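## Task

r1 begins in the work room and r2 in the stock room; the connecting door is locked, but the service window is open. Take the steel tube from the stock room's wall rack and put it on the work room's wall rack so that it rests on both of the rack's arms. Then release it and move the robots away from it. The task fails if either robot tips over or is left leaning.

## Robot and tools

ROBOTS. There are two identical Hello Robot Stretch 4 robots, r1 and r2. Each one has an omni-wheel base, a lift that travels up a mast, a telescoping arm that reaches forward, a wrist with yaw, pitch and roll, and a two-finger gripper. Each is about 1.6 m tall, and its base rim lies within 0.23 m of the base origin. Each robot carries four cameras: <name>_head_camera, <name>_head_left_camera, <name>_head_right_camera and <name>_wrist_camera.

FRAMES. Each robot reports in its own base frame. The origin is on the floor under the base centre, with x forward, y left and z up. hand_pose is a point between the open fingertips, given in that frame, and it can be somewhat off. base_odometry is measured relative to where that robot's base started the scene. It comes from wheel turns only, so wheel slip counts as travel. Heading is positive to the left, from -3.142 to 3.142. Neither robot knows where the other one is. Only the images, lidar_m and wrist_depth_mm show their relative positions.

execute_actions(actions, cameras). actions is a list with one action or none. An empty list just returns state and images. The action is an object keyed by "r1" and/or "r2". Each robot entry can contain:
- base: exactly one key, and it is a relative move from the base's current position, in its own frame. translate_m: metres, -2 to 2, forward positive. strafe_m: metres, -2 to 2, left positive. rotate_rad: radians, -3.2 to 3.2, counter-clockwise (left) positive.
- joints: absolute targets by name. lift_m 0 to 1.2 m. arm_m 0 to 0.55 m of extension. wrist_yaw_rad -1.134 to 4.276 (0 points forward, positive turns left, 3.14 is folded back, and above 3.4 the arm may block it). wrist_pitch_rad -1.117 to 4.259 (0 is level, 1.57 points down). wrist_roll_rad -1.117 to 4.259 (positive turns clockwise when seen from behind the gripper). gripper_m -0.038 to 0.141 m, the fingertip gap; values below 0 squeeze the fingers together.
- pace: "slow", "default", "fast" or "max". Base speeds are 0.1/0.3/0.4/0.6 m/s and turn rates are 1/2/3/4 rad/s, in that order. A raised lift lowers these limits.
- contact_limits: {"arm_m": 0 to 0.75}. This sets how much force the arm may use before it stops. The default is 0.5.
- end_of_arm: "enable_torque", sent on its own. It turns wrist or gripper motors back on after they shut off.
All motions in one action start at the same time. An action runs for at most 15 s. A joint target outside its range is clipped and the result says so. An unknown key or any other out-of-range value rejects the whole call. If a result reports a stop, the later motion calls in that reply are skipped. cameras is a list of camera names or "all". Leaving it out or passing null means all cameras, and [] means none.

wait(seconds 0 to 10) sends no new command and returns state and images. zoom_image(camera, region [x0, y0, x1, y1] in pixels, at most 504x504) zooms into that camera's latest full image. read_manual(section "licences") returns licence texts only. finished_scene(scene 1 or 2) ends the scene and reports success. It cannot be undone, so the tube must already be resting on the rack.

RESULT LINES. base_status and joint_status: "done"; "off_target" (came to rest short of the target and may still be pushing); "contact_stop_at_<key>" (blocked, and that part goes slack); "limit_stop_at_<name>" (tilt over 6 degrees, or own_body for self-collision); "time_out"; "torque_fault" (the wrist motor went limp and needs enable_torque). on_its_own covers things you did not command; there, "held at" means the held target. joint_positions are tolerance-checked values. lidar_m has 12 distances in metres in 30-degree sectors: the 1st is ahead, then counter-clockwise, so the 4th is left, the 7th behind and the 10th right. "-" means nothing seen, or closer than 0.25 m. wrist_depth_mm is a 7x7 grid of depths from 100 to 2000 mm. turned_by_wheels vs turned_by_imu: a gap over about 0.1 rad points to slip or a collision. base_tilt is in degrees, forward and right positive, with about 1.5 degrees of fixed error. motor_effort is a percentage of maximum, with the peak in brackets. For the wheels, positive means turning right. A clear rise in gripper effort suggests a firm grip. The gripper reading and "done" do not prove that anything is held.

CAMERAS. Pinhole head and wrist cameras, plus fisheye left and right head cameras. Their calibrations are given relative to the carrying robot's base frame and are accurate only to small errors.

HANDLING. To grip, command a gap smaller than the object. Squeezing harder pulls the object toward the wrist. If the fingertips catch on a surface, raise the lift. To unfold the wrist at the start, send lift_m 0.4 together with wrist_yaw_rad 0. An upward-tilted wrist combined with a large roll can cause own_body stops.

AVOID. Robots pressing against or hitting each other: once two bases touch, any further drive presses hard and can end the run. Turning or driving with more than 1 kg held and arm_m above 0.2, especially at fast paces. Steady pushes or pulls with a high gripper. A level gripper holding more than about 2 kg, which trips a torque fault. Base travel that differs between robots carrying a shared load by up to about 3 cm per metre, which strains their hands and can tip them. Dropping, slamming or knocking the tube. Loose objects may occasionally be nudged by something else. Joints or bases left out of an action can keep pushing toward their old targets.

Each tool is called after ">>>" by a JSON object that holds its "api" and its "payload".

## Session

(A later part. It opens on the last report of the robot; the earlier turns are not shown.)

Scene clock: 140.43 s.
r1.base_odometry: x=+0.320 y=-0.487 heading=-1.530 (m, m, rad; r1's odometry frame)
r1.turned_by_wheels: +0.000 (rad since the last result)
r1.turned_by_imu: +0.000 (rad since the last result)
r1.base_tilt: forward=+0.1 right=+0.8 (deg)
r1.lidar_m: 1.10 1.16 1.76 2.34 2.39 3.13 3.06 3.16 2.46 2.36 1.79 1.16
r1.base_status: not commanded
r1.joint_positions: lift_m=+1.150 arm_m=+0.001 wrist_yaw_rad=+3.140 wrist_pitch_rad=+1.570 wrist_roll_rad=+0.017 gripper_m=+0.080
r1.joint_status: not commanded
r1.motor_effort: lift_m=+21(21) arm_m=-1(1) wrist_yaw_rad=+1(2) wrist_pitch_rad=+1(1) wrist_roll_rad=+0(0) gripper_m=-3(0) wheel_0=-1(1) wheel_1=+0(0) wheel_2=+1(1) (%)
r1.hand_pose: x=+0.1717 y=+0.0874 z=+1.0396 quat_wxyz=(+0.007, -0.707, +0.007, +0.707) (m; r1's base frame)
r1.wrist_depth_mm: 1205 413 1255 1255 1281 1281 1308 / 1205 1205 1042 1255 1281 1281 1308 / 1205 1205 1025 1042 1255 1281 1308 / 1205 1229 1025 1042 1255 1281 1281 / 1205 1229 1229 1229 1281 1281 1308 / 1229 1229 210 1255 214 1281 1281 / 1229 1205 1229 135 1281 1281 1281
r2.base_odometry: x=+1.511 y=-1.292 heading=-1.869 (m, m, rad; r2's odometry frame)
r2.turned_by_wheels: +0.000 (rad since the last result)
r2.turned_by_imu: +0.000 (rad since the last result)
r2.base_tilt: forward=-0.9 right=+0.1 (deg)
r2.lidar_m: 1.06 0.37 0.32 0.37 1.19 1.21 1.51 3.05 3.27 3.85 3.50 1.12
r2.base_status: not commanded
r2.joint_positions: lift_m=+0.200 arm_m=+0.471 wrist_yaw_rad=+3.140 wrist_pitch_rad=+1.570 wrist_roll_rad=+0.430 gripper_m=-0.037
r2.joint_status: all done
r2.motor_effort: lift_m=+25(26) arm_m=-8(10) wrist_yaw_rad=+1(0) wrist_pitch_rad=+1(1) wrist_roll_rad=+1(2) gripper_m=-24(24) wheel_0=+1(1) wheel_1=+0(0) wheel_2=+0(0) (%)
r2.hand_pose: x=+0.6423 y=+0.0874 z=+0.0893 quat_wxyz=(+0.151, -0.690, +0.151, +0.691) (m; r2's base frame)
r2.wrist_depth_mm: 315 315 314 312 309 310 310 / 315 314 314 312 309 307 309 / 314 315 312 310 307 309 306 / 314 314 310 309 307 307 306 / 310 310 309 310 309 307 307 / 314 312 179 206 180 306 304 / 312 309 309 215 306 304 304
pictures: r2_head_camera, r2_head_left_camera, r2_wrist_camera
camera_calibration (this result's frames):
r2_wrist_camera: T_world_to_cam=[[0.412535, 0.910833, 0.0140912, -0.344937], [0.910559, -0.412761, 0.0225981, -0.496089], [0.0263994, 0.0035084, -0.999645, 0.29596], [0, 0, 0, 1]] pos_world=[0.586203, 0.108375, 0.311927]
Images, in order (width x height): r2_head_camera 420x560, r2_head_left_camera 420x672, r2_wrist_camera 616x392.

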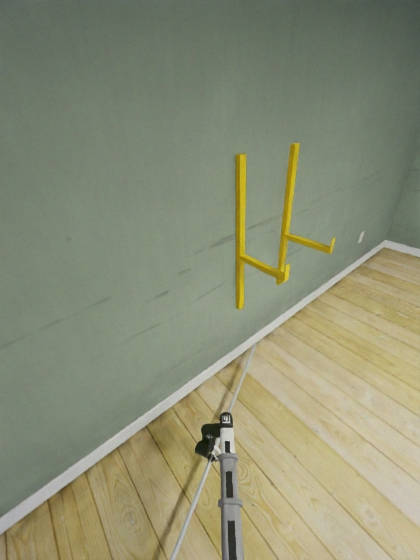

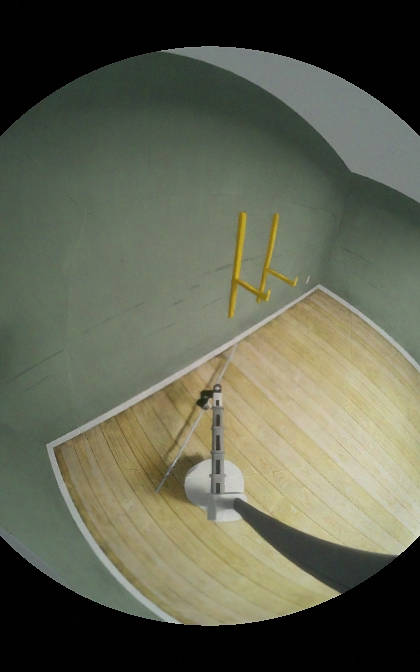

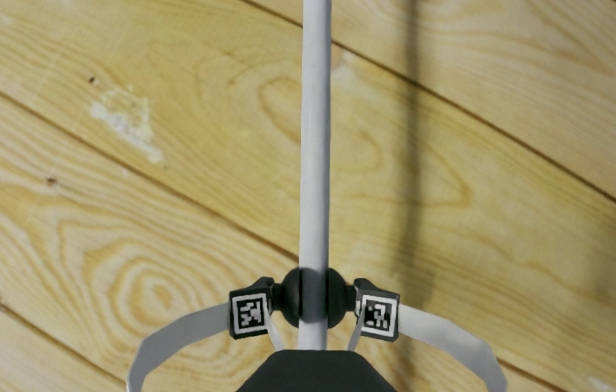

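>>> {"api": "execute_actions", "payload": {"actions": [{"r2":{"joints":{"lift_m":0.42},"pace":"slow"}}], "cameras": []}}

>>> {"api": "execute_actions", "payload": {"actions": [{"r2":{"joints":{"arm_m":0.1},"pace":"slow"}}], "cameras": ["r2_head_left_camera"]}}

>>> {"api": "execute_actions", "payload": {"actions": [{"r2":{"base":{"rotate_rad":-0.3},"pace":"slow"}}], "cameras": ["r2_head_left_camera","r2_wrist_camera"]}}

Scene clock: 150.30 s.
r1.base_odometry: x=+0.320 y=-0.487 heading=-1.530 (m, m, rad; r1's odometry frame)
r1.turned_by_wheels: +0.000 (rad since the last result)
r1.turned_by_imu: -0.002 (rad since the last result)
r1.base_tilt: forward=+0.0 right=+0.8 (deg)
r1.lidar_m: 1.09 1.15 1.74 2.32 2.41 3.16 3.06 3.12 2.45 2.34 1.83 1.17
r1.base_status: not commanded
r1.joint_positions: lift_m=+1.150 arm_m=+0.001 wrist_yaw_rad=+3.140 wrist_pitch_rad=+1.570 wrist_roll_rad=+0.017 gripper_m=+0.080
r1.joint_status: not commanded
r1.motor_effort: lift_m=+21(21) arm_m=-1(1) wrist_yaw_rad=+2(1) wrist_pitch_rad=+0(1) wrist_roll_rad=+0(0) gripper_m=-4(2) wheel_0=-1(1) wheel_1=-1(1) wheel_2=+0(0) (%)
r1.hand_pose: x=+0.1717 y=+0.0874 z=+1.0396 quat_wxyz=(+0.007, -0.707, +0.007, +0.707) (m; r1's base frame)
r1.wrist_depth_mm: 1229 410 1255 1255 1281 1308 1308 / 1229 1229 1042 1255 1281 1281 1308 / 1205 1229 1042 1042 1281 1308 1308 / 1205 1205 1042 1042 1255 1281 1308 / 1182 1229 1255 1255 1281 1308 1308 / 1205 1205 210 1255 214 1281 1336 / 1205 1205 1229 135 1255 1281 1308
r2.base_odometry: x=+1.511 y=-1.292 heading=-1.869 (m, m, rad; r2's odometry frame)
r2.turned_by_wheels: +0.000 (rad since the last result)
r2.turned_by_imu: +0.003 (rad since the last result)
r2.base_tilt: forward=-0.9 right=-0.1 (deg)
r2.lidar_m: 0.53 0.35 0.30 0.32 1.19 1.21 1.50 3.06 3.25 3.88 3.51 1.14
r2.base_status: not commanded
r2.joint_positions: lift_m=+0.420 arm_m=+0.471 wrist_yaw_rad=+3.140 wrist_pitch_rad=+1.570 wrist_roll_rad=+0.430 gripper_m=-0.037
r2.joint_status: all done
r2.motor_effort: lift_m=+25(25) arm_m=-8(8) wrist_yaw_rad=+0(0) wrist_pitch_rad=+1(0) wrist_roll_rad=+2(2) gripper_m=-24(24) wheel_0=+1(1) wheel_1=-1(1) wheel_2=+0(0) (%)
r2.hand_pose: x=+0.6423 y=+0.0874 z=+0.3093 quat_wxyz=(+0.151, -0.690, +0.151, +0.691) (m; r2's base frame)
r2.wrist_depth_mm: 535 539 535 530 535 525 525 / 535 535 530 525 535 525 525 / 539 535 525 530 525 525 521 / 535 535 530 530 525 525 521 / 535 530 530 521 530 521 521 / 539 530 179 204 179 521 517 / 535 530 530 216 521 521 512
pictures: none
No camera images: the call's "cameras" was empty. Leave "cameras" out to get every camera's image.

Scene clock: 155.27 s.
r1.base_odometry: x=+0.320 y=-0.487 heading=-1.530 (m, m, rad; r1's odometry frame)
r1.turned_by_wheels: +0.000 (rad since the last result)
r1.turned_by_imu: -0.001 (rad since the last result)
r1.base_tilt: forward=+0.3 right=+0.7 (deg)
r1.lidar_m: 1.11 1.15 1.75 2.34 2.42 3.14 3.07 3.14 2.48 2.37 1.81 1.16
r1.base_status: not commanded
r1.joint_positions: lift_m=+1.150 arm_m=+0.001 wrist_yaw_rad=+3.140 wrist_pitch_rad=+1.570 wrist_roll_rad=+0.017 gripper_m=+0.080
r1.joint_status: not commanded
r1.motor_effort: lift_m=+21(21) arm_m=-1(1) wrist_yaw_rad=+1(2) wrist_pitch_rad=+1(2) wrist_roll_rad=+0(0) gripper_m=+1(4) wheel_0=-1(1) wheel_1=-1(1) wheel_2=+1(1) (%)
r1.hand_pose: x=+0.1717 y=+0.0874 z=+1.0396 quat_wxyz=(+0.007, -0.707, +0.007, +0.707) (m; r1's base frame)
r1.wrist_depth_mm: 1205 410 1229 1255 1281 1308 1308 / 1205 1229 1042 1281 1255 1281 1281 / 1205 1229 1025 1042 1255 1281 1336 / 1205 1229 1042 1042 1255 1281 1281 / 1205 1229 1229 1255 1255 1308 1308 / 1205 1229 210 1281 214 1281 1308 / 1205 1205 1229 135 1281 1281 1308
r2.base_odometry: x=+1.511 y=-1.292 heading=-1.869 (m, m, rad; r2's odometry frame)
r2.turned_by_wheels: +0.000 (rad since the last result)
r2.turned_by_imu: +0.001 (rad since the last result)
r2.base_tilt: forward=-1.0 right=+0.0 (deg)
r2.lidar_m: 0.38 0.94 0.96 1.20 0.26 0.52 1.50 3.08 3.28 3.86 3.49 1.13
r2.base_status: not commanded
r2.joint_positions: lift_m=+0.420 arm_m=+0.101 wrist_yaw_rad=+3.140 wrist_pitch_rad=+1.570 wrist_roll_rad=+0.430 gripper_m=-0.037
r2.joint_status: all done
r2.motor_effort: lift_m=+25(25) arm_m=-8(8) wrist_yaw_rad=+0(0) wrist_pitch_rad=+2(1) wrist_roll_rad=+1(2) gripper_m=-26(24) wheel_0=+0(0) wheel_1=+0(0) wheel_2=+0(0) (%)
r2.hand_pose: x=+0.2723 y=+0.0874 z=+0.3093 quat_wxyz=(+0.151, -0.690, +0.151, +0.691) (m; r2's base frame)
r2.wrist_depth_mm: 324 319 320 319 530 530 530 / 319 322 319 319 535 535 530 / 320 320 320 327 530 521 525 / 322 320 327 525 525 530 525 / 535 530 539 530 525 525 521 / 535 530 179 205 179 525 525 / 530 535 530 174 530 530 521
pictures: r2_head_left_camera
Images, in order (width x height): r2_head_left_camera 420x672.

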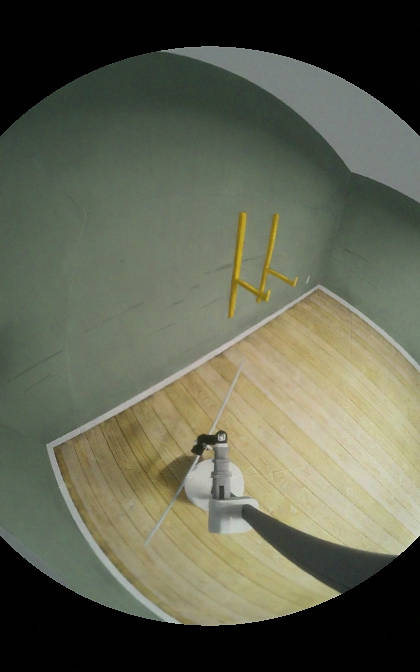

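Scene clock: 156.63 s.
r1.base_odometry: x=+0.320 y=-0.487 heading=-1.530 (m, m, rad; r1's odometry frame)
r1.turned_by_wheels: +0.000 (rad since the last result)
r1.turned_by_imu: +0.000 (rad since the last result)
r1.base_tilt: forward=+0.2 right=+0.7 (deg)
r1.lidar_m: 1.10 1.17 1.80 2.33 2.42 3.14 3.05 3.11 2.45 2.36 1.78 1.18
r1.base_status: not commanded
r1.joint_positions: lift_m=+1.150 arm_m=+0.001 wrist_yaw_rad=+3.140 wrist_pitch_rad=+1.570 wrist_roll_rad=+0.017 gripper_m=+0.080
r1.joint_status: not commanded
r1.motor_effort: lift_m=+21(21) arm_m=-1(1) wrist_yaw_rad=+2(2) wrist_pitch_rad=+1(1) wrist_roll_rad=+0(0) gripper_m=-1(4) wheel_0=-1(1) wheel_1=+0(1) wheel_2=+1(1) (%)
r1.hand_pose: x=+0.1717 y=+0.0874 z=+1.0396 quat_wxyz=(+0.007, -0.707, +0.007, +0.707) (m; r1's base frame)
r1.wrist_depth_mm: 1205 413 1255 1255 1281 1281 1281 / 1229 1229 1008 1255 1255 1281 1281 / 1205 1205 1042 1060 1255 1281 1308 / 1205 1205 1042 1042 1281 1281 1308 / 1205 1229 1229 1255 1281 1308 1308 / 1182 1229 210 1229 213 1281 1308 / 1229 1205 1229 135 1255 1255 1308
r2.base_odometry: x=+1.511 y=-1.292 heading=-2.168 (m, m, rad; r2's odometry frame)
r2.turned_by_wheels: -0.299 (rad since the last result)
r2.turned_by_imu: -0.303 (rad since the last result)
r2.base_tilt: forward=-0.8 right=-0.1 (deg)
r2.lidar_m: 0.48 0.97 0.95 1.00 0.29 1.19 1.28 1.86 3.27 3.39 3.60 1.02
r2.base_status: done
r2.joint_positions: lift_m=+0.420 arm_m=+0.101 wrist_yaw_rad=+3.139 wrist_pitch_rad=+1.570 wrist_roll_rad=+0.431 gripper_m=-0.037
r2.joint_status: not commanded
r2.motor_effort: lift_m=+25(24) arm_m=-8(8) wrist_yaw_rad=+4(5) wrist_pitch_rad=+0(1) wrist_roll_rad=-3(3) gripper_m=-25(25) wheel_0=+4(9) wheel_1=+2(11) wheel_2=+0(6) (%)
r2.hand_pose: x=+0.2724 y=+0.0874 z=+0.3093 quat_wxyz=(+0.152, -0.690, +0.152, +0.691) (m; r2's base frame)
r2.wrist_depth_mm: 320 322 320 319 535 530 521 / 319 320 320 320 530 525 525 / 322 319 319 322 525 530 521 / 320 320 325 445 535 525 521 / 539 530 530 521 530 525 521 / 535 535 180 204 181 525 521 / 535 530 525 177 525 525 521
pictures: r2_head_left_camera, r2_wrist_camera
camera_calibration (this result's frames):
r2_wrist_camera: T_world_to_cam=[[0.415232, 0.909607, 0.0140764, -0.196067], [0.909333, -0.415456, 0.0225684, -0.163674], [0.0263765, 0.00342903, -0.999646, 0.525661], [0, 0, 0, 1]] pos_world=[0.216382, 0.108542, 0.531929]
Images, in order (width x height): r2_head_left_camera 420x672, r2_wrist_camera 616x392.

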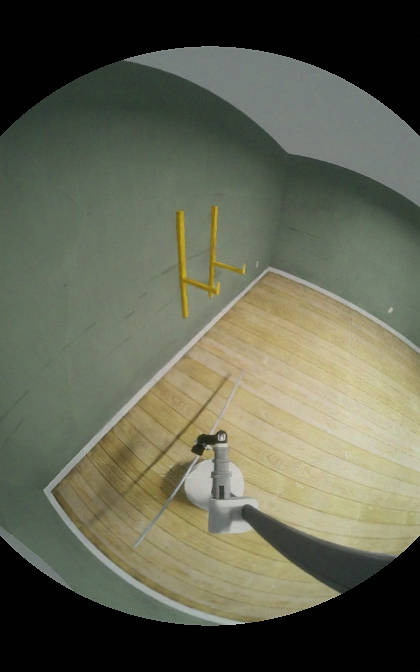

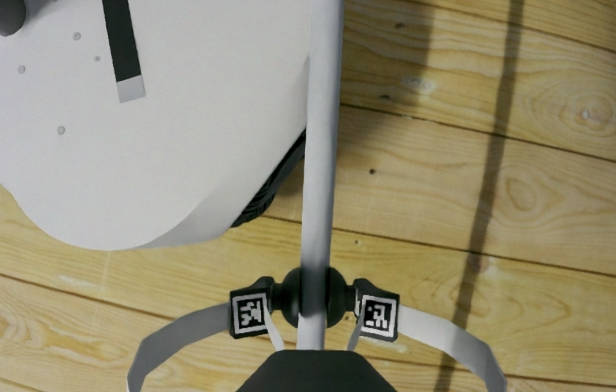

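>>> {"api": "execute_actions", "payload": {"actions": [{"r2":{"base":{"rotate_rad":-2.05},"pace":"slow"}}], "cameras": ["r2_head_left_camera","r2_wrist_camera","r2_head_camera","r1_head_camera"]}}

Scene clock: 162.57 s.
r1.base_odometry: x=+0.320 y=-0.487 heading=-1.530 (m, m, rad; r1's odometry frame)
r1.turned_by_wheels: +0.000 (rad since the last result)
r1.turned_by_imu: -0.001 (rad since the last result)
r1.base_tilt: forward=+0.2 right=+0.6 (deg)
r1.lidar_m: 1.10 1.16 1.75 2.33 2.45 3.16 3.07 3.10 2.42 2.35 1.81 1.16
r1.base_status: not commanded
r1.joint_positions: lift_m=+1.150 arm_m=+0.001 wrist_yaw_rad=+3.140 wrist_pitch_rad=+1.570 wrist_roll_rad=+0.017 gripper_m=+0.080
r1.joint_status: not commanded
r1.motor_effort: lift_m=+21(21) arm_m=-1(1) wrist_yaw_rad=+2(2) wrist_pitch_rad=+1(0) wrist_roll_rad=+0(0) gripper_m=-3(2) wheel_0=-1(1) wheel_1=-1(0) wheel_2=+1(1) (%)
r1.hand_pose: x=+0.1717 y=+0.0874 z=+1.0396 quat_wxyz=(+0.007, -0.707, +0.007, +0.707) (m; r1's base frame)
r1.wrist_depth_mm: 1205 410 1255 1255 1281 1281 1308 / 1229 1229 1042 1281 1281 1308 1281 / 1205 1229 1042 1042 1255 1281 1308 / 1229 1229 1025 1042 1255 1281 1308 / 1205 1229 1229 1255 1281 1308 1308 / 1205 1229 210 1229 214 1281 1281 / 1205 1205 1229 135 1255 1281 1308
r2.base_odometry: x=+1.511 y=-1.292 heading=+2.066 (m, m, rad; r2's odometry frame)
r2.turned_by_wheels: -2.049 (rad since the last result)
r2.turned_by_imu: -2.077 (rad since the last result)
r2.base_tilt: forward=-0.9 right=-0.1 (deg)
r2.lidar_m: 0.41 3.42 3.58 2.78 0.26 0.51 0.93 1.02 1.24 1.20 1.30 1.91
r2.base_status: done
r2.joint_positions: lift_m=+0.420 arm_m=+0.101 wrist_yaw_rad=+3.140 wrist_pitch_rad=+1.570 wrist_roll_rad=+0.430 gripper_m=-0.037
r2.joint_status: not commanded
r2.motor_effort: lift_m=+23(23) arm_m=-8(8) wrist_yaw_rad=+0(4) wrist_pitch_rad=+0(1) wrist_roll_rad=+1(1) gripper_m=-25(25) wheel_0=+4(4) wheel_1=+4(10) wheel_2=+2(4) (%)
r2.hand_pose: x=+0.2723 y=+0.0874 z=+0.3094 quat_wxyz=(+0.151, -0.691, +0.151, +0.691) (m; r2's base frame)
r2.wrist_depth_mm: 322 320 320 319 539 530 530 / 324 322 319 320 535 535 525 / 320 320 320 325 525 530 525 / 320 319 327 535 530 530 530 / 530 535 539 525 530 525 521 / 535 530 179 204 180 525 530 / 530 535 525 181 525 525 525
pictures: r1_head_camera, r2_head_camera, r2_head_left_camera, r2_wrist_camera
camera_calibration (this result's frames):
r2_wrist_camera: T_world_to_cam=[[0.412695, 0.910758, 0.0142551, -0.195513], [0.910475, -0.412926, 0.0229616, -0.164287], [0.0267987, 0.00350275, -0.999635, 0.525653], [0, 0, 0, 1]] pos_world=[0.21618, 0.108386, 0.532021]
Images, in order (width x height): r1_head_camera 420x560, r2_head_camera 420x560, r2_head_left_camera 420x672, r2_wrist_camera 616x392.

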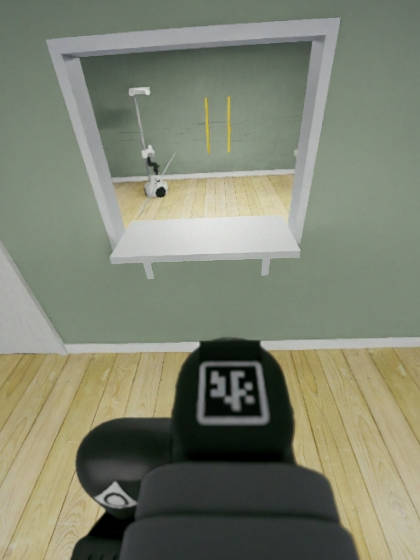

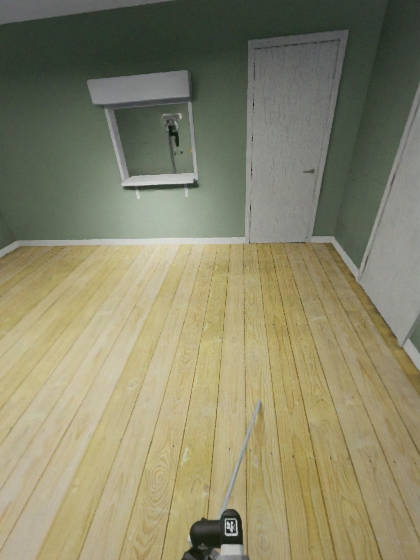

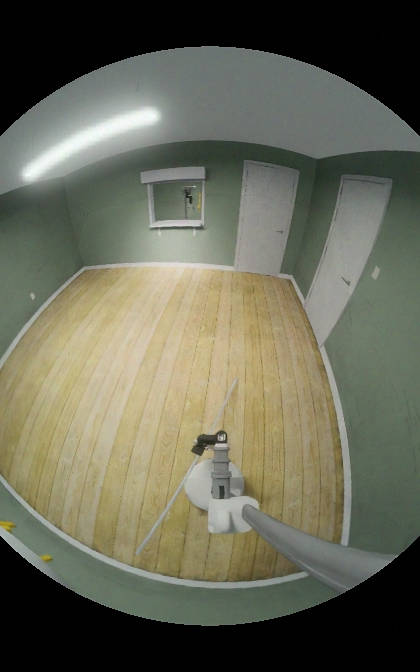

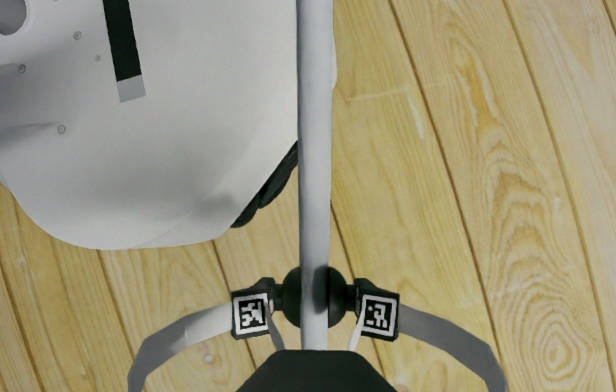

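>>> {"api": "execute_actions", "payload": {"actions": [{"r2":{"base":{"translate_m":-0.2},"joints":{"arm_m":0.3},"pace":"slow"}}], "cameras": ["r1_head_camera"]}}

>>> {"api": "zoom_image", "payload": {"camera": "r1_head_camera", "region": [110,120,210,220]}}

Scene clock: 169.20 s.
r1.base_odometry: x=+0.320 y=-0.487 heading=-1.530 (m, m, rad; r1's odometry frame)
r1.turned_by_wheels: +0.000 (rad since the last result)
r1.turned_by_imu: -0.001 (rad since the last result)
r1.base_tilt: forward=+0.0 right=+0.9 (deg)
r1.lidar_m: 1.09 1.16 1.76 2.33 2.43 3.14 3.03 3.12 2.46 2.36 1.79 1.15
r1.base_status: not commanded
r1.joint_positions: lift_m=+1.150 arm_m=+0.001 wrist_yaw_rad=+3.140 wrist_pitch_rad=+1.570 wrist_roll_rad=+0.017 gripper_m=+0.080
r1.joint_status: not commanded
r1.motor_effort: lift_m=+21(21) arm_m=-1(1) wrist_yaw_rad=+2(3) wrist_pitch_rad=+0(0) wrist_roll_rad=+0(0) gripper_m=-6(1) wheel_0=-1(1) wheel_1=-1(0) wheel_2=+0(1) (%)
r1.hand_pose: x=+0.1717 y=+0.0874 z=+1.0396 quat_wxyz=(+0.007, -0.707, +0.007, +0.707) (m; r1's base frame)
r1.wrist_depth_mm: 1205 413 1229 1281 1281 1308 1281 / 1205 1205 1042 1255 1255 1308 1308 / 1205 1205 1042 1042 1255 1255 1281 / 1205 1229 1025 1042 1255 1281 1281 / 1229 1205 1229 1255 1281 1281 1308 / 1205 1229 210 1255 213 1281 1281 / 1205 1205 1229 135 1281 1281 1281
r2.base_odometry: x=+1.606 y=-1.467 heading=+2.065 (m, m, rad; r2's odometry frame)
r2.turned_by_wheels: +0.000 (rad since the last result)
r2.turned_by_imu: +0.001 (rad since the last result)
r2.base_tilt: forward=-0.8 right=-0.1 (deg)
r2.lidar_m: 0.65 3.64 0.25 0.28 0.33 0.79 0.74 0.84 1.21 1.18 1.26 1.92
r2.base_status: done
r2.joint_positions: lift_m=+0.420 arm_m=+0.299 wrist_yaw_rad=+3.140 wrist_pitch_rad=+1.570 wrist_roll_rad=+0.430 gripper_m=-0.037
r2.joint_status: all done
r2.motor_effort: lift_m=+23(23) arm_m=+8(8) wrist_yaw_rad=+0(0) wrist_pitch_rad=+0(1) wrist_roll_rad=+1(0) gripper_m=-25(23) wheel_0=-5(10) wheel_1=-4(4) wheel_2=+3(7) (%)
r2.hand_pose: x=+0.4694 y=+0.0874 z=+0.3094 quat_wxyz=(+0.151, -0.691, +0.151, +0.691) (m; r2's base frame)
r2.wrist_depth_mm: 324 336 427 530 530 525 525 / 389 407 535 530 525 535 525 / 535 535 525 530 525 530 525 / 539 530 535 530 525 525 525 / 535 535 530 525 525 525 525 / 535 535 179 206 179 525 530 / 535 530 530 181 525 517 525
pictures: r1_head_camera
Images, in order (width x height): r1_head_camera 420x560.

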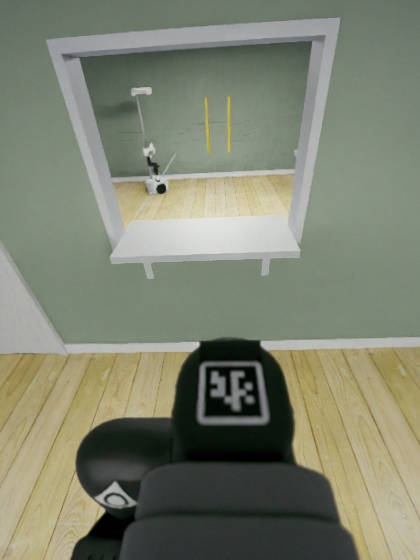

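Region (110, 120, 210, 220) of r1_head_camera's 420x560 image, scaled by 5.040, with more detail than that image has.

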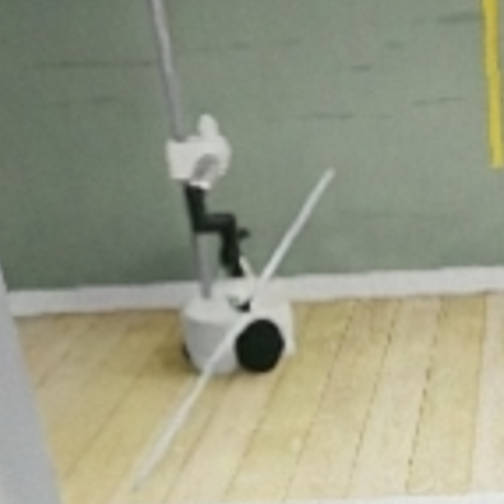

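>>> {"api": "execute_actions", "payload": {"actions": [{"r2":{"base":{"translate_m":-0.16},"joints":{"arm_m":0.46},"pace":"slow"}}], "cameras": []}}

>>> {"api": "execute_actions", "payload": {"actions": [{"r2":{"joints":{"lift_m":0.135},"pace":"slow"}}], "cameras": []}}

>>> {"api": "execute_actions", "payload": {"actions": [{"r2":{"joints":{"gripper_m":0.06,"lift_m":0.15},"pace":"slow"}}], "cameras": ["r2_head_left_camera","r2_wrist_camera","r2_head_camera"]}}

>>> {"api": "zoom_image", "payload": {"camera": "r2_head_left_camera", "region": [130,320,270,520]}}

Scene clock: 176.67 s.
r1.base_odometry: x=+0.320 y=-0.487 heading=-1.530 (m, m, rad; r1's odometry frame)
r1.turned_by_wheels: +0.000 (rad since the last result)
r1.turned_by_imu: -0.001 (rad since the last result)
r1.base_tilt: forward=+0.1 right=+0.8 (deg)
r1.lidar_m: 1.11 1.16 1.77 2.34 2.41 3.14 3.02 3.15 2.47 2.34 1.82 1.17
r1.base_status: not commanded
r1.joint_positions: lift_m=+1.150 arm_m=+0.001 wrist_yaw_rad=+3.140 wrist_pitch_rad=+1.570 wrist_roll_rad=+0.017 gripper_m=+0.080
r1.joint_status: not commanded
r1.motor_effort: lift_m=+21(21) arm_m=-1(1) wrist_yaw_rad=+3(2) wrist_pitch_rad=+1(0) wrist_roll_rad=+0(0) gripper_m=-1(4) wheel_0=-1(1) wheel_1=-1(0) wheel_2=+1(1) (%)
r1.hand_pose: x=+0.1717 y=+0.0874 z=+1.0396 quat_wxyz=(+0.007, -0.707, +0.007, +0.707) (m; r1's base frame)
r1.wrist_depth_mm: 1205 413 1255 1255 1255 1308 1308 / 1205 1229 1025 1255 1281 1308 1308 / 1229 1205 1042 1042 1281 1281 1308 / 1205 1205 1042 1060 1281 1281 1308 / 1205 1229 1229 1281 1281 1281 1308 / 1205 1205 209 1255 213 1281 1308 / 1229 1229 1229 135 1255 1308 1308
r2.base_odometry: x=+1.682 y=-1.608 heading=+2.065 (m, m, rad; r2's odometry frame)
r2.turned_by_wheels: -0.001 (rad since the last result)
r2.turned_by_imu: +0.001 (rad since the last result)
r2.base_tilt: forward=-0.6 right=-0.1 (deg)
r2.lidar_m: 0.56 0.35 0.33 0.33 0.77 0.60 0.59 0.64 0.99 1.15 1.26 1.85
r2.base_status: done
r2.joint_positions: lift_m=+0.420 arm_m=+0.459 wrist_yaw_rad=+3.140 wrist_pitch_rad=+1.570 wrist_roll_rad=+0.430 gripper_m=-0.037
r2.joint_status: all done
r2.motor_effort: lift_m=+23(23) arm_m=+8(7) wrist_yaw_rad=+0(0) wrist_pitch_rad=+0(0) wrist_roll_rad=+0(0) gripper_m=-24(24) wheel_0=-5(4) wheel_1=-4(5) wheel_2=+1(6) (%)
r2.hand_pose: x=+0.6294 y=+0.0874 z=+0.3094 quat_wxyz=(+0.151, -0.691, +0.151, +0.691) (m; r2's base frame)
r2.wrist_depth_mm: 539 530 535 530 530 525 525 / 535 539 535 535 530 525 525 / 535 535 535 535 530 530 521 / 535 530 530 530 530 521 521 / 539 530 525 525 525 525 525 / 530 535 179 205 179 521 525 / 535 525 525 181 521 521 521
pictures: none
No camera images: the call's "cameras" was empty. Leave "cameras" out to get every camera's image.

Scene clock: 179.60 s.
r1.base_odometry: x=+0.320 y=-0.487 heading=-1.530 (m, m, rad; r1's odometry frame)
r1.turned_by_wheels: +0.000 (rad since the last result)
r1.turned_by_imu: -0.001 (rad since the last result)
r1.base_tilt: forward=+0.2 right=+0.7 (deg)
r1.lidar_m: 1.10 1.15 1.76 2.31 2.44 3.17 3.06 3.14 2.47 2.34 1.80 1.15
r1.base_status: not commanded
r1.joint_positions: lift_m=+1.150 arm_m=+0.001 wrist_yaw_rad=+3.140 wrist_pitch_rad=+1.570 wrist_roll_rad=+0.017 gripper_m=+0.080
r1.joint_status: not commanded
r1.motor_effort: lift_m=+21(21) arm_m=-1(1) wrist_yaw_rad=+2(2) wrist_pitch_rad=+0(0) wrist_roll_rad=+1(0) gripper_m=-5(4) wheel_0=-1(1) wheel_1=-1(0) wheel_2=+1(1) (%)
r1.hand_pose: x=+0.1717 y=+0.0874 z=+1.0396 quat_wxyz=(+0.007, -0.707, +0.007, +0.707) (m; r1's base frame)
r1.wrist_depth_mm: 1229 413 1229 1255 1281 1281 1281 / 1205 1229 1042 1255 1255 1308 1308 / 1205 1229 1025 1042 1255 1281 1308 / 1205 1229 1042 1060 1255 1281 1308 / 1205 1229 1229 1229 1255 1308 1281 / 1205 1229 210 1255 214 1281 1281 / 1205 1229 1229 135 1255 1281 1308
r2.base_odometry: x=+1.682 y=-1.608 heading=+2.065 (m, m, rad; r2's odometry frame)
r2.turned_by_wheels: +0.000 (rad since the last result)
r2.turned_by_imu: +0.001 (rad since the last result)
r2.base_tilt: forward=-0.9 right=-0.1 (deg)
r2.lidar_m: 3.58 3.78 3.61 1.00 0.79 0.61 0.58 0.65 1.00 1.16 1.27 1.87
r2.base_status: not commanded
r2.joint_positions: lift_m=+0.135 arm_m=+0.459 wrist_yaw_rad=+3.140 wrist_pitch_rad=+1.570 wrist_roll_rad=+0.430 gripper_m=-0.037
r2.joint_status: all done
r2.motor_effort: lift_m=+19(22) arm_m=+8(8) wrist_yaw_rad=+0(0) wrist_pitch_rad=-1(0) wrist_roll_rad=+1(1) gripper_m=-24(24) wheel_0=-5(5) wheel_1=-3(4) wheel_2=+1(1) (%)
r2.hand_pose: x=+0.6294 y=+0.0874 z=+0.0247 quat_wxyz=(+0.151, -0.691, +0.151, +0.691) (m; r2's base frame)
r2.wrist_depth_mm: 250 249 247 246 245 245 - / 250 248 247 246 246 244 245 / 250 247 246 246 245 245 243 / 249 247 247 246 245 244 243 / 248 247 246 245 244 243 242 / 246 247 179 206 179 243 242 / 246 246 245 175 242 242 -
pictures: none
No camera images: the call's "cameras" was empty. Leave "cameras" out to get every camera's image.

Scene clock: 182.87 s.
r1.base_odometry: x=+0.320 y=-0.487 heading=-1.530 (m, m, rad; r1's odometry frame)
r1.turned_by_wheels: +0.000 (rad since the last result)
r1.turned_by_imu: -0.001 (rad since the last result)
r1.base_tilt: forward=+0.1 right=+0.9 (deg)
r1.lidar_m: 1.09 1.18 1.75 2.35 2.41 3.17 3.06 3.13 2.44 2.36 1.85 1.16
r1.base_status: not commanded
r1.joint_positions: lift_m=+1.150 arm_m=+0.001 wrist_yaw_rad=+3.140 wrist_pitch_rad=+1.570 wrist_roll_rad=+0.017 gripper_m=+0.080
r1.joint_status: not commanded
r1.motor_effort: lift_m=+21(21) arm_m=-1(1) wrist_yaw_rad=+0(1) wrist_pitch_rad=+1(1) wrist_roll_rad=+0(0) gripper_m=-3(2) wheel_0=-1(1) wheel_1=+0(0) wheel_2=+1(1) (%)
r1.hand_pose: x=+0.1717 y=+0.0874 z=+1.0396 quat_wxyz=(+0.007, -0.707, +0.007, +0.707) (m; r1's base frame)
r1.wrist_depth_mm: 1205 413 1255 1255 1255 1308 1308 / 1205 1229 1025 1255 1255 1308 1308 / 1205 1255 1042 1042 1281 1281 1281 / 1205 1229 1025 1042 1281 1281 1281 / 1205 1205 1229 1229 1255 1281 1281 / 1205 1229 210 1229 214 1281 1308 / 1229 1229 1229 135 1255 1281 1308
r2.base_odometry: x=+1.682 y=-1.608 heading=+2.065 (m, m, rad; r2's odometry frame)
r2.turned_by_wheels: +0.000 (rad since the last result)
r2.turned_by_imu: +0.001 (rad since the last result)
r2.base_tilt: forward=-0.9 right=+0.0 (deg)
r2.lidar_m: 3.59 3.81 3.60 1.00 0.78 0.62 0.58 0.66 0.97 1.13 1.26 1.88
r2.base_status: not commanded
r2.joint_positions: lift_m=+0.150 arm_m=+0.459 wrist_yaw_rad=+3.140 wrist_pitch_rad=+1.570 wrist_roll_rad=+0.430 gripper_m=+0.060
r2.joint_status: all done
r2.motor_effort: lift_m=+22(25) arm_m=+8(8) wrist_yaw_rad=+0(0) wrist_pitch_rad=+0(0) wrist_roll_rad=+1(0) gripper_m=-2(24) wheel_0=-5(5) wheel_1=-3(3) wheel_2=+1(1) (%)
r2.hand_pose: x=+0.6294 y=+0.0874 z=+0.0395 quat_wxyz=(+0.151, -0.691, +0.151, +0.691) (m; r2's base frame)
r2.wrist_depth_mm: 266 263 264 262 263 262 - / 264 264 263 262 260 262 257 / 263 264 263 262 260 259 258 / 265 263 263 263 259 259 259 / 264 262 263 260 260 259 259 / 262 262 193 260 193 260 258 / 263 262 262 136 258 258 -
pictures: r2_head_camera, r2_head_left_camera, r2_wrist_camera
camera_calibration (this result's frames):
r2_wrist_camera: T_world_to_cam=[[0.412891, 0.910669, 0.0142132, -0.339159], [0.910389, -0.413121, 0.0228689, -0.483157], [0.0266978, 0.00349719, -0.999637, 0.246371], [0, 0, 0, 1]] pos_world=[0.573319, 0.108398, 0.262152]
Images, in order (width x height): r2_head_camera 420x560, r2_head_left_camera 420x672, r2_wrist_camera 616x392.

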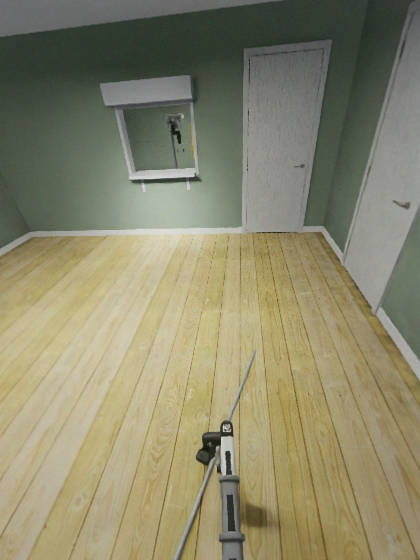

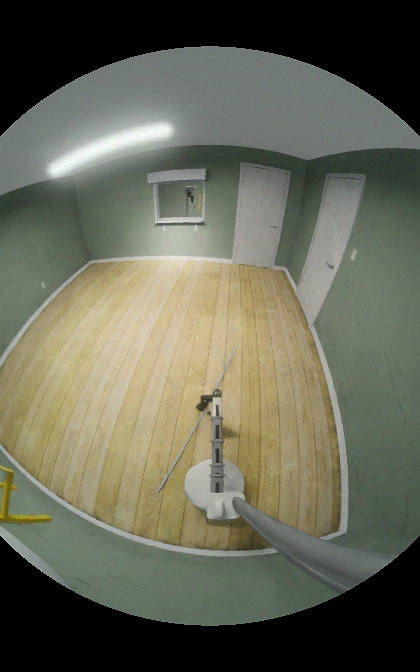

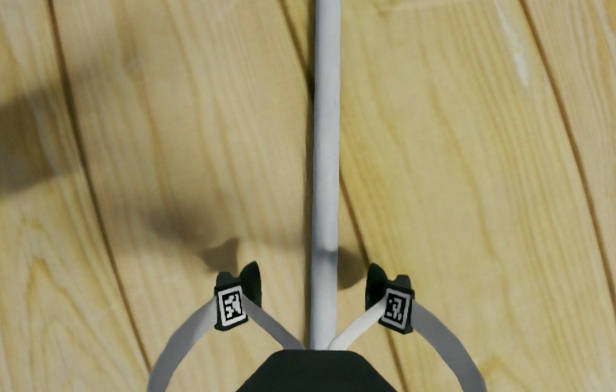

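Region (130, 320, 270, 520) of r2_head_left_camera's 420x672 image, scaled by 2.520, with more detail than that image has; it fills the left 353 columns of this view, and the rest is white.

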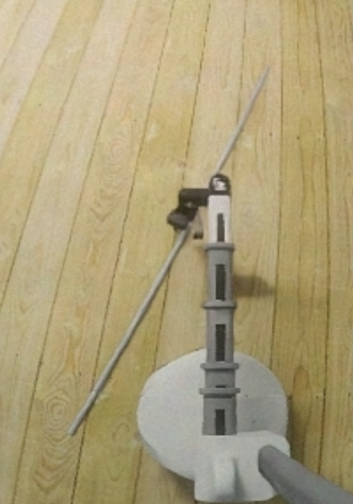

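>>> {"api": "execute_actions", "payload": {"actions": [{"r2":{"joints":{"arm_m":0.481},"pace":"slow"}}], "cameras": []}}

>>> {"api": "execute_actions", "payload": {"actions": [{"r2":{"joints":{"lift_m":0.131,"gripper_m":0.035},"pace":"slow"}}], "cameras": []}}

>>> {"api": "execute_actions", "payload": {"actions": [{"r2":{"joints":{"gripper_m":-0.038}}}], "cameras": []}}

>>> {"api": "execute_actions", "payload": {"actions": [{"r2":{"joints":{"lift_m":0.42},"pace":"slow"}}], "cameras": []}}

>>> {"api": "execute_actions", "payload": {"actions": [{"r2":{"joints":{"arm_m":0.15},"pace":"slow"}}], "cameras": ["r2_head_left_camera","r2_wrist_camera","r2_head_camera","r1_head_camera"]}}

>>> {"api": "zoom_image", "payload": {"camera": "r1_head_camera", "region": [110,120,210,220]}}

Scene clock: 191.43 s.
r1.base_odometry: x=+0.320 y=-0.487 heading=-1.530 (m, m, rad; r1's odometry frame)
r1.turned_by_wheels: +0.000 (rad since the last result)
r1.turned_by_imu: -0.001 (rad since the last result)
r1.base_tilt: forward=+0.1 right=+0.7 (deg)
r1.lidar_m: 1.09 1.17 1.76 2.34 2.44 3.17 3.06 3.15 2.47 2.36 1.81 1.18
r1.base_status: not commanded
r1.joint_positions: lift_m=+1.150 arm_m=+0.001 wrist_yaw_rad=+3.140 wrist_pitch_rad=+1.570 wrist_roll_rad=+0.017 gripper_m=+0.080
r1.joint_status: not commanded
r1.motor_effort: lift_m=+21(21) arm_m=-1(1) wrist_yaw_rad=+2(3) wrist_pitch_rad=-1(0) wrist_roll_rad=+0(0) gripper_m=-4(0) wheel_0=-1(1) wheel_1=-1(1) wheel_2=+1(1) (%)
r1.hand_pose: x=+0.1717 y=+0.0874 z=+1.0396 quat_wxyz=(+0.007, -0.707, +0.007, +0.707) (m; r1's base frame)
r1.wrist_depth_mm: 1205 413 1229 1255 1255 1281 1308 / 1205 1205 1025 1281 1308 1281 1308 / 1205 1229 1042 1042 1255 1281 1308 / 1205 1229 1042 1060 1255 1281 1308 / 1229 1205 1255 1255 1281 1281 1308 / 1205 1229 209 1255 214 1281 1336 / 1229 1205 1205 135 1255 1281 1308
r2.base_odometry: x=+1.682 y=-1.608 heading=+2.065 (m, m, rad; r2's odometry frame)
r2.turned_by_wheels: +0.000 (rad since the last result)
r2.turned_by_imu: +0.001 (rad since the last result)
r2.base_tilt: forward=-0.6 right=+0.0 (deg)
r2.lidar_m: 3.58 3.80 3.61 1.01 0.80 0.58 0.58 0.66 0.97 1.13 1.25 1.88
r2.base_status: not commanded
r2.joint_positions: lift_m=+0.150 arm_m=+0.480 wrist_yaw_rad=+3.140 wrist_pitch_rad=+1.570 wrist_roll_rad=+0.430 gripper_m=+0.060
r2.joint_status: all done
r2.motor_effort: lift_m=+22(22) arm_m=+8(7) wrist_yaw_rad=+0(0) wrist_pitch_rad=-1(0) wrist_roll_rad=+1(1) gripper_m=-2(1) wheel_0=-5(5) wheel_1=-3(3) wheel_2=+1(1) (%)
r2.hand_pose: x=+0.6504 y=+0.0874 z=+0.0395 quat_wxyz=(+0.151, -0.691, +0.151, +0.691) (m; r2's base frame)
r2.wrist_depth_mm: 265 264 263 262 260 259 - / 264 265 262 264 262 259 262 / 264 264 263 262 262 260 259 / 264 262 263 262 259 259 260 / 263 263 263 262 260 260 259 / 263 262 193 260 193 260 258 / 262 260 260 136 259 258 -
pictures: none
No camera images: the call's "cameras" was empty. Leave "cameras" out to get every camera's image.

Scene clock: 192.73 s.
r1.base_odometry: x=+0.320 y=-0.487 heading=-1.530 (m, m, rad; r1's odometry frame)
r1.turned_by_wheels: +0.000 (rad since the last result)
r1.turned_by_imu: +0.000 (rad since the last result)
r1.base_tilt: forward=-0.1 right=+0.8 (deg)
r1.lidar_m: 1.09 1.16 1.75 2.30 2.42 3.13 3.05 3.13 2.50 2.34 1.84 1.16
r1.base_status: not commanded
r1.joint_positions: lift_m=+1.150 arm_m=+0.001 wrist_yaw_rad=+3.140 wrist_pitch_rad=+1.570 wrist_roll_rad=+0.017 gripper_m=+0.080
r1.joint_status: not commanded
r1.motor_effort: lift_m=+21(21) arm_m=-1(1) wrist_yaw_rad=+1(1) wrist_pitch_rad=+1(0) wrist_roll_rad=+0(0) gripper_m=-2(2) wheel_0=-1(1) wheel_1=+0(0) wheel_2=+0(1) (%)
r1.hand_pose: x=+0.1717 y=+0.0874 z=+1.0396 quat_wxyz=(+0.007, -0.707, +0.007, +0.707) (m; r1's base frame)
r1.wrist_depth_mm: 1205 413 1229 1255 1281 1281 1281 / 1205 1255 1025 1255 1255 1281 1255 / 1229 1229 1025 1042 1281 1281 1281 / 1205 1229 1025 1042 1255 1308 1281 / 1205 1205 1229 1255 1281 1281 1308 / 1205 1205 210 1255 214 1281 1308 / 1205 1229 1229 135 1255 1281 1308
r2.base_odometry: x=+1.682 y=-1.608 heading=+2.065 (m, m, rad; r2's odometry frame)
r2.turned_by_wheels: +0.000 (rad since the last result)
r2.turned_by_imu: +0.000 (rad since the last result)
r2.base_tilt: forward=-0.9 right=-0.1 (deg)
r2.lidar_m: 3.62 3.78 3.61 1.00 0.80 0.60 0.58 0.64 1.00 1.16 1.24 1.83
r2.base_status: not commanded
r2.joint_positions: lift_m=+0.131 arm_m=+0.480 wrist_yaw_rad=+3.140 wrist_pitch_rad=+1.570 wrist_roll_rad=+0.430 gripper_m=+0.035
r2.joint_status: all done
r2.motor_effort: lift_m=+15(21) arm_m=+8(8) wrist_yaw_rad=+0(0) wrist_pitch_rad=+1(1) wrist_roll_rad=+0(1) gripper_m=-3(3) wheel_0=-5(5) wheel_1=-3(3) wheel_2=+1(1) (%)
r2.hand_pose: x=+0.6504 y=+0.0874 z=+0.0210 quat_wxyz=(+0.151, -0.690, +0.151, +0.691) (m; r2's base frame)
r2.wrist_depth_mm: 246 247 247 245 243 243 - / 245 246 244 243 243 242 241 / 245 244 244 242 242 242 241 / 245 245 244 243 242 242 241 / 244 244 243 242 243 241 240 / 244 244 195 227 195 241 240 / 244 244 242 137 241 240 -
pictures: none
No camera images: the call's "cameras" was empty. Leave "cameras" out to get every camera's image.

Scene clock: 194.17 s.
r1.base_odometry: x=+0.320 y=-0.487 heading=-1.530 (m, m, rad; r1's odometry frame)
r1.turned_by_wheels: +0.000 (rad since the last result)
r1.turned_by_imu: +0.000 (rad since the last result)
r1.base_tilt: forward=+0.1 right=+0.8 (deg)
r1.lidar_m: 1.11 1.16 1.76 2.31 2.42 3.16 3.04 3.13 2.46 2.36 1.82 1.17
r1.base_status: not commanded
r1.joint_positions: lift_m=+1.150 arm_m=+0.001 wrist_yaw_rad=+3.140 wrist_pitch_rad=+1.570 wrist_roll_rad=+0.017 gripper_m=+0.080
r1.joint_status: not commanded
r1.motor_effort: lift_m=+21(21) arm_m=-1(1) wrist_yaw_rad=+2(2) wrist_pitch_rad=+1(1) wrist_roll_rad=+0(0) gripper_m=-3(2) wheel_0=-1(1) wheel_1=-1(1) wheel_2=+0(0) (%)
r1.hand_pose: x=+0.1717 y=+0.0874 z=+1.0396 quat_wxyz=(+0.007, -0.707, +0.007, +0.707) (m; r1's base frame)
r1.wrist_depth_mm: 1229 413 1229 1281 1255 1281 1308 / 1205 1229 1025 1255 1255 1255 1281 / 1229 1205 1042 1025 1281 1281 1308 / 1205 1229 1042 1042 1281 1281 1281 / 1229 1205 1255 1255 1255 1281 1308 / 1229 1229 210 1229 214 1308 1308 / 1205 1229 1229 135 1255 1281 1308
r2.base_odometry: x=+1.682 y=-1.608 heading=+2.065 (m, m, rad; r2's odometry frame)
r2.turned_by_wheels: +0.000 (rad since the last result)
r2.turned_by_imu: +0.000 (rad since the last result)
r2.base_tilt: forward=-0.9 right=-0.1 (deg)
r2.lidar_m: 3.62 3.77 3.63 1.00 0.79 0.59 0.60 0.66 0.96 1.16 1.26 1.87
r2.base_status: not commanded
r2.joint_positions: lift_m=+0.131 arm_m=+0.480 wrist_yaw_rad=+3.140 wrist_pitch_rad=+1.570 wrist_roll_rad=+0.430 gripper_m=-0.037
r2.joint_status: all done
r2.motor_effort: lift_m=+19(19) arm_m=+8(8) wrist_yaw_rad=+0(0) wrist_pitch_rad=+1(0) wrist_roll_rad=+0(0) gripper_m=-23(22) wheel_0=-5(5) wheel_1=-3(3) wheel_2=+1(1) (%)
r2.hand_pose: x=+0.6505 y=+0.0874 z=+0.0207 quat_wxyz=(+0.151, -0.691, +0.151, +0.691) (m; r2's base frame)
r2.wrist_depth_mm: 244 244 243 242 242 242 - / 245 243 243 242 240 240 238 / 244 244 241 242 241 239 239 / 243 243 242 240 240 240 238 / 242 243 240 241 241 238 238 / 242 242 179 205 180 238 237 / 243 240 240 174 239 238 -
pictures: none
No camera images: the call's "cameras" was empty. Leave "cameras" out to get every camera's image.

Scene clock: 197.13 s.
r1.base_odometry: x=+0.320 y=-0.487 heading=-1.530 (m, m, rad; r1's odometry frame)
r1.turned_by_wheels: +0.000 (rad since the last result)
r1.turned_by_imu: -0.001 (rad since the last result)
r1.base_tilt: forward=+0.0 right=+0.7 (deg)
r1.lidar_m: 1.10 1.16 1.78 2.34 2.43 3.14 3.06 3.13 2.47 2.33 1.81 1.17
r1.base_status: not commanded
r1.joint_positions: lift_m=+1.150 arm_m=+0.001 wrist_yaw_rad=+3.140 wrist_pitch_rad=+1.570 wrist_roll_rad=+0.017 gripper_m=+0.080
r1.joint_status: not commanded
r1.motor_effort: lift_m=+21(21) arm_m=-1(1) wrist_yaw_rad=+2(2) wrist_pitch_rad=+1(0) wrist_roll_rad=+0(0) gripper_m=-1(1) wheel_0=-1(1) wheel_1=+0(0) wheel_2=+1(1) (%)
r1.hand_pose: x=+0.1717 y=+0.0874 z=+1.0396 quat_wxyz=(+0.007, -0.707, +0.007, +0.707) (m; r1's base frame)
r1.wrist_depth_mm: 1205 410 1255 1255 1281 1281 1308 / 1205 1229 1042 1255 1255 1308 1308 / 1229 1205 1042 1042 1281 1281 1281 / 1205 1229 1042 1042 1255 1281 1308 / 1205 1205 1229 1255 1255 1281 1308 / 1229 1229 210 1229 213 1281 1308 / 1205 1205 1229 135 1281 1308 1308
r2.base_odometry: x=+1.682 y=-1.608 heading=+2.065 (m, m, rad; r2's odometry frame)
r2.turned_by_wheels: +0.000 (rad since the last result)
r2.turned_by_imu: +0.001 (rad since the last result)
r2.base_tilt: forward=-0.9 right=-0.1 (deg)
r2.lidar_m: 0.53 0.36 0.35 0.36 0.78 0.62 0.58 0.64 1.02 1.16 1.25 1.87
r2.base_status: not commanded
r2.joint_positions: lift_m=+0.420 arm_m=+0.480 wrist_yaw_rad=+3.140 wrist_pitch_rad=+1.570 wrist_roll_rad=+0.430 gripper_m=-0.037
r2.joint_status: all done
r2.motor_effort: lift_m=+25(25) arm_m=+8(8) wrist_yaw_rad=+0(0) wrist_pitch_rad=+1(1) wrist_roll_rad=+1(0) gripper_m=-25(23) wheel_0=-5(5) wheel_1=-3(3) wheel_2=+1(1) (%)
r2.hand_pose: x=+0.6505 y=+0.0874 z=+0.3093 quat_wxyz=(+0.151, -0.691, +0.151, +0.691) (m; r2's base frame)
r2.wrist_depth_mm: 539 535 539 535 530 530 530 / 535 535 530 530 535 530 521 / 535 530 525 530 525 525 525 / 535 535 535 525 525 525 525 / 530 525 535 525 525 525 521 / 530 525 179 206 180 525 521 / 530 530 530 215 525 525 525
pictures: none
No camera images: the call's "cameras" was empty. Leave "cameras" out to get every camera's image.

Scene clock: 201.73 s.
r1.base_odometry: x=+0.320 y=-0.487 heading=-1.530 (m, m, rad; r1's odometry frame)
r1.turned_by_wheels: +0.000 (rad since the last result)
r1.turned_by_imu: -0.001 (rad since the last result)
r1.base_tilt: forward=+0.0 right=+0.8 (deg)
r1.lidar_m: 1.09 1.16 1.77 2.33 2.43 3.16 3.05 3.13 2.45 2.35 1.85 1.15
r1.base_status: not commanded
r1.joint_positions: lift_m=+1.150 arm_m=+0.001 wrist_yaw_rad=+3.140 wrist_pitch_rad=+1.570 wrist_roll_rad=+0.017 gripper_m=+0.080
r1.joint_status: not commanded
r1.motor_effort: lift_m=+21(21) arm_m=-1(1) wrist_yaw_rad=+3(2) wrist_pitch_rad=+1(0) wrist_roll_rad=+0(0) gripper_m=-3(2) wheel_0=-1(1) wheel_1=+0(0) wheel_2=+1(0) (%)
r1.hand_pose: x=+0.1717 y=+0.0874 z=+1.0396 quat_wxyz=(+0.007, -0.707, +0.007, +0.707) (m; r1's base frame)
r1.wrist_depth_mm: 1229 410 1229 1255 1281 1255 1308 / 1205 1229 1025 1255 1308 1281 1281 / 1205 1229 1025 1042 1255 1281 1308 / 1205 1229 1042 1042 1281 1308 1281 / 1229 1229 1229 1255 1255 1281 1308 / 1205 1229 210 1255 214 1255 1308 / 1205 1229 1229 135 1255 1281 1281
r2.base_odometry: x=+1.682 y=-1.608 heading=+2.065 (m, m, rad; r2's odometry frame)
r2.turned_by_wheels: +0.000 (rad since the last result)
r2.turned_by_imu: +0.001 (rad since the last result)
r2.base_tilt: forward=-0.9 right=+0.1 (deg)
r2.lidar_m: 0.44 3.79 3.57 1.01 0.26 0.60 0.59 0.65 0.98 1.17 1.27 1.87
r2.base_status: not commanded
r2.joint_positions: lift_m=+0.420 arm_m=+0.151 wrist_yaw_rad=+3.140 wrist_pitch_rad=+1.570 wrist_roll_rad=+0.430 gripper_m=-0.037
r2.joint_status: all done
r2.motor_effort: lift_m=+25(25) arm_m=-8(8) wrist_yaw_rad=+0(0) wrist_pitch_rad=-1(0) wrist_roll_rad=+1(1) gripper_m=-24(25) wheel_0=-5(5) wheel_1=-3(3) wheel_2=+1(1) (%)
r2.hand_pose: x=+0.3224 y=+0.0874 z=+0.3093 quat_wxyz=(+0.151, -0.691, +0.151, +0.691) (m; r2's base frame)
r2.wrist_depth_mm: 322 320 320 325 530 521 525 / 322 319 320 351 530 525 521 / 322 322 329 530 530 530 530 / 324 340 535 530 530 530 525 / 539 530 535 525 525 530 525 / 535 535 179 205 180 525 525 / 535 530 530 173 525 525 521
pictures: r1_head_camera, r2_head_camera, r2_head_left_camera, r2_wrist_camera
camera_calibration (this result's frames):
r2_wrist_camera: T_world_to_cam=[[0.412903, 0.910663, 0.0142757, -0.216245], [0.910379, -0.413135, 0.0230073, -0.209847], [0.0268497, 0.00349653, -0.999633, 0.524175], [0, 0, 0, 1]] pos_world=[0.266254, 0.108398, 0.531898]
Images, in order (width x height): r1_head_camera 420x560, r2_head_camera 420x560, r2_head_left_camera 420x672, r2_wrist_camera 616x392.

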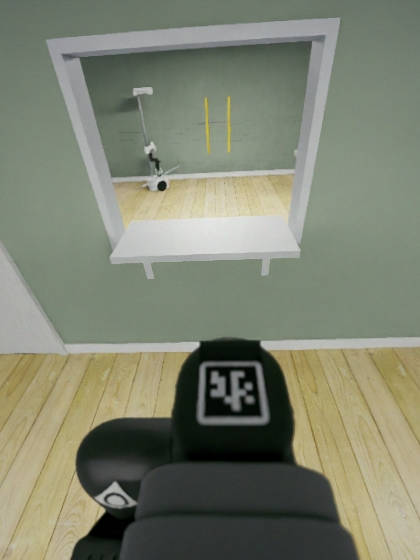

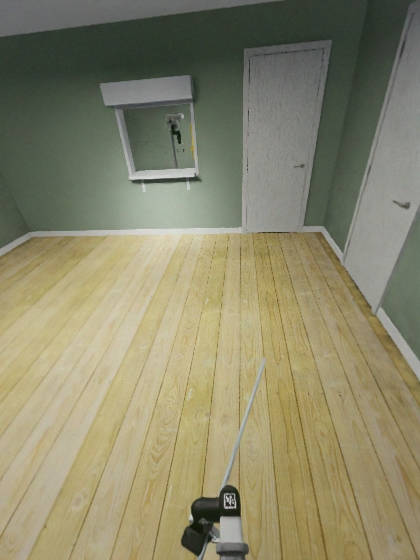

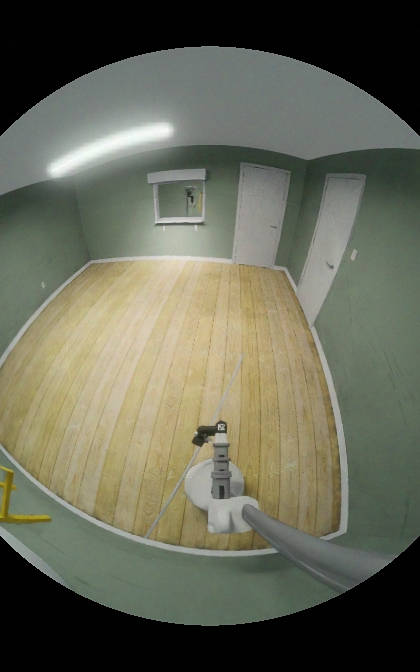

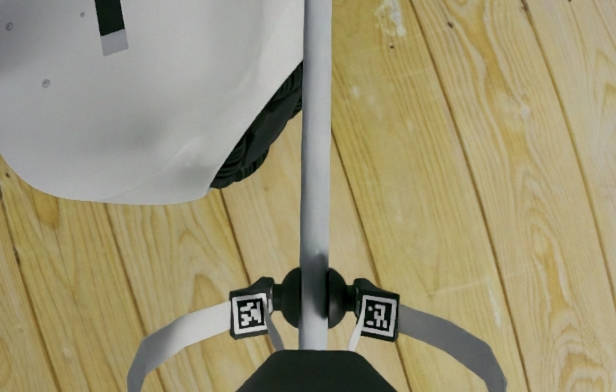

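Region (110, 120, 210, 220) of r1_head_camera's 420x560 image, scaled by 5.040, with more detail than that image has.

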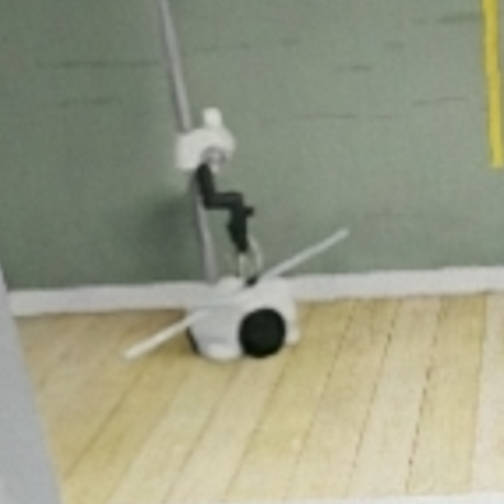

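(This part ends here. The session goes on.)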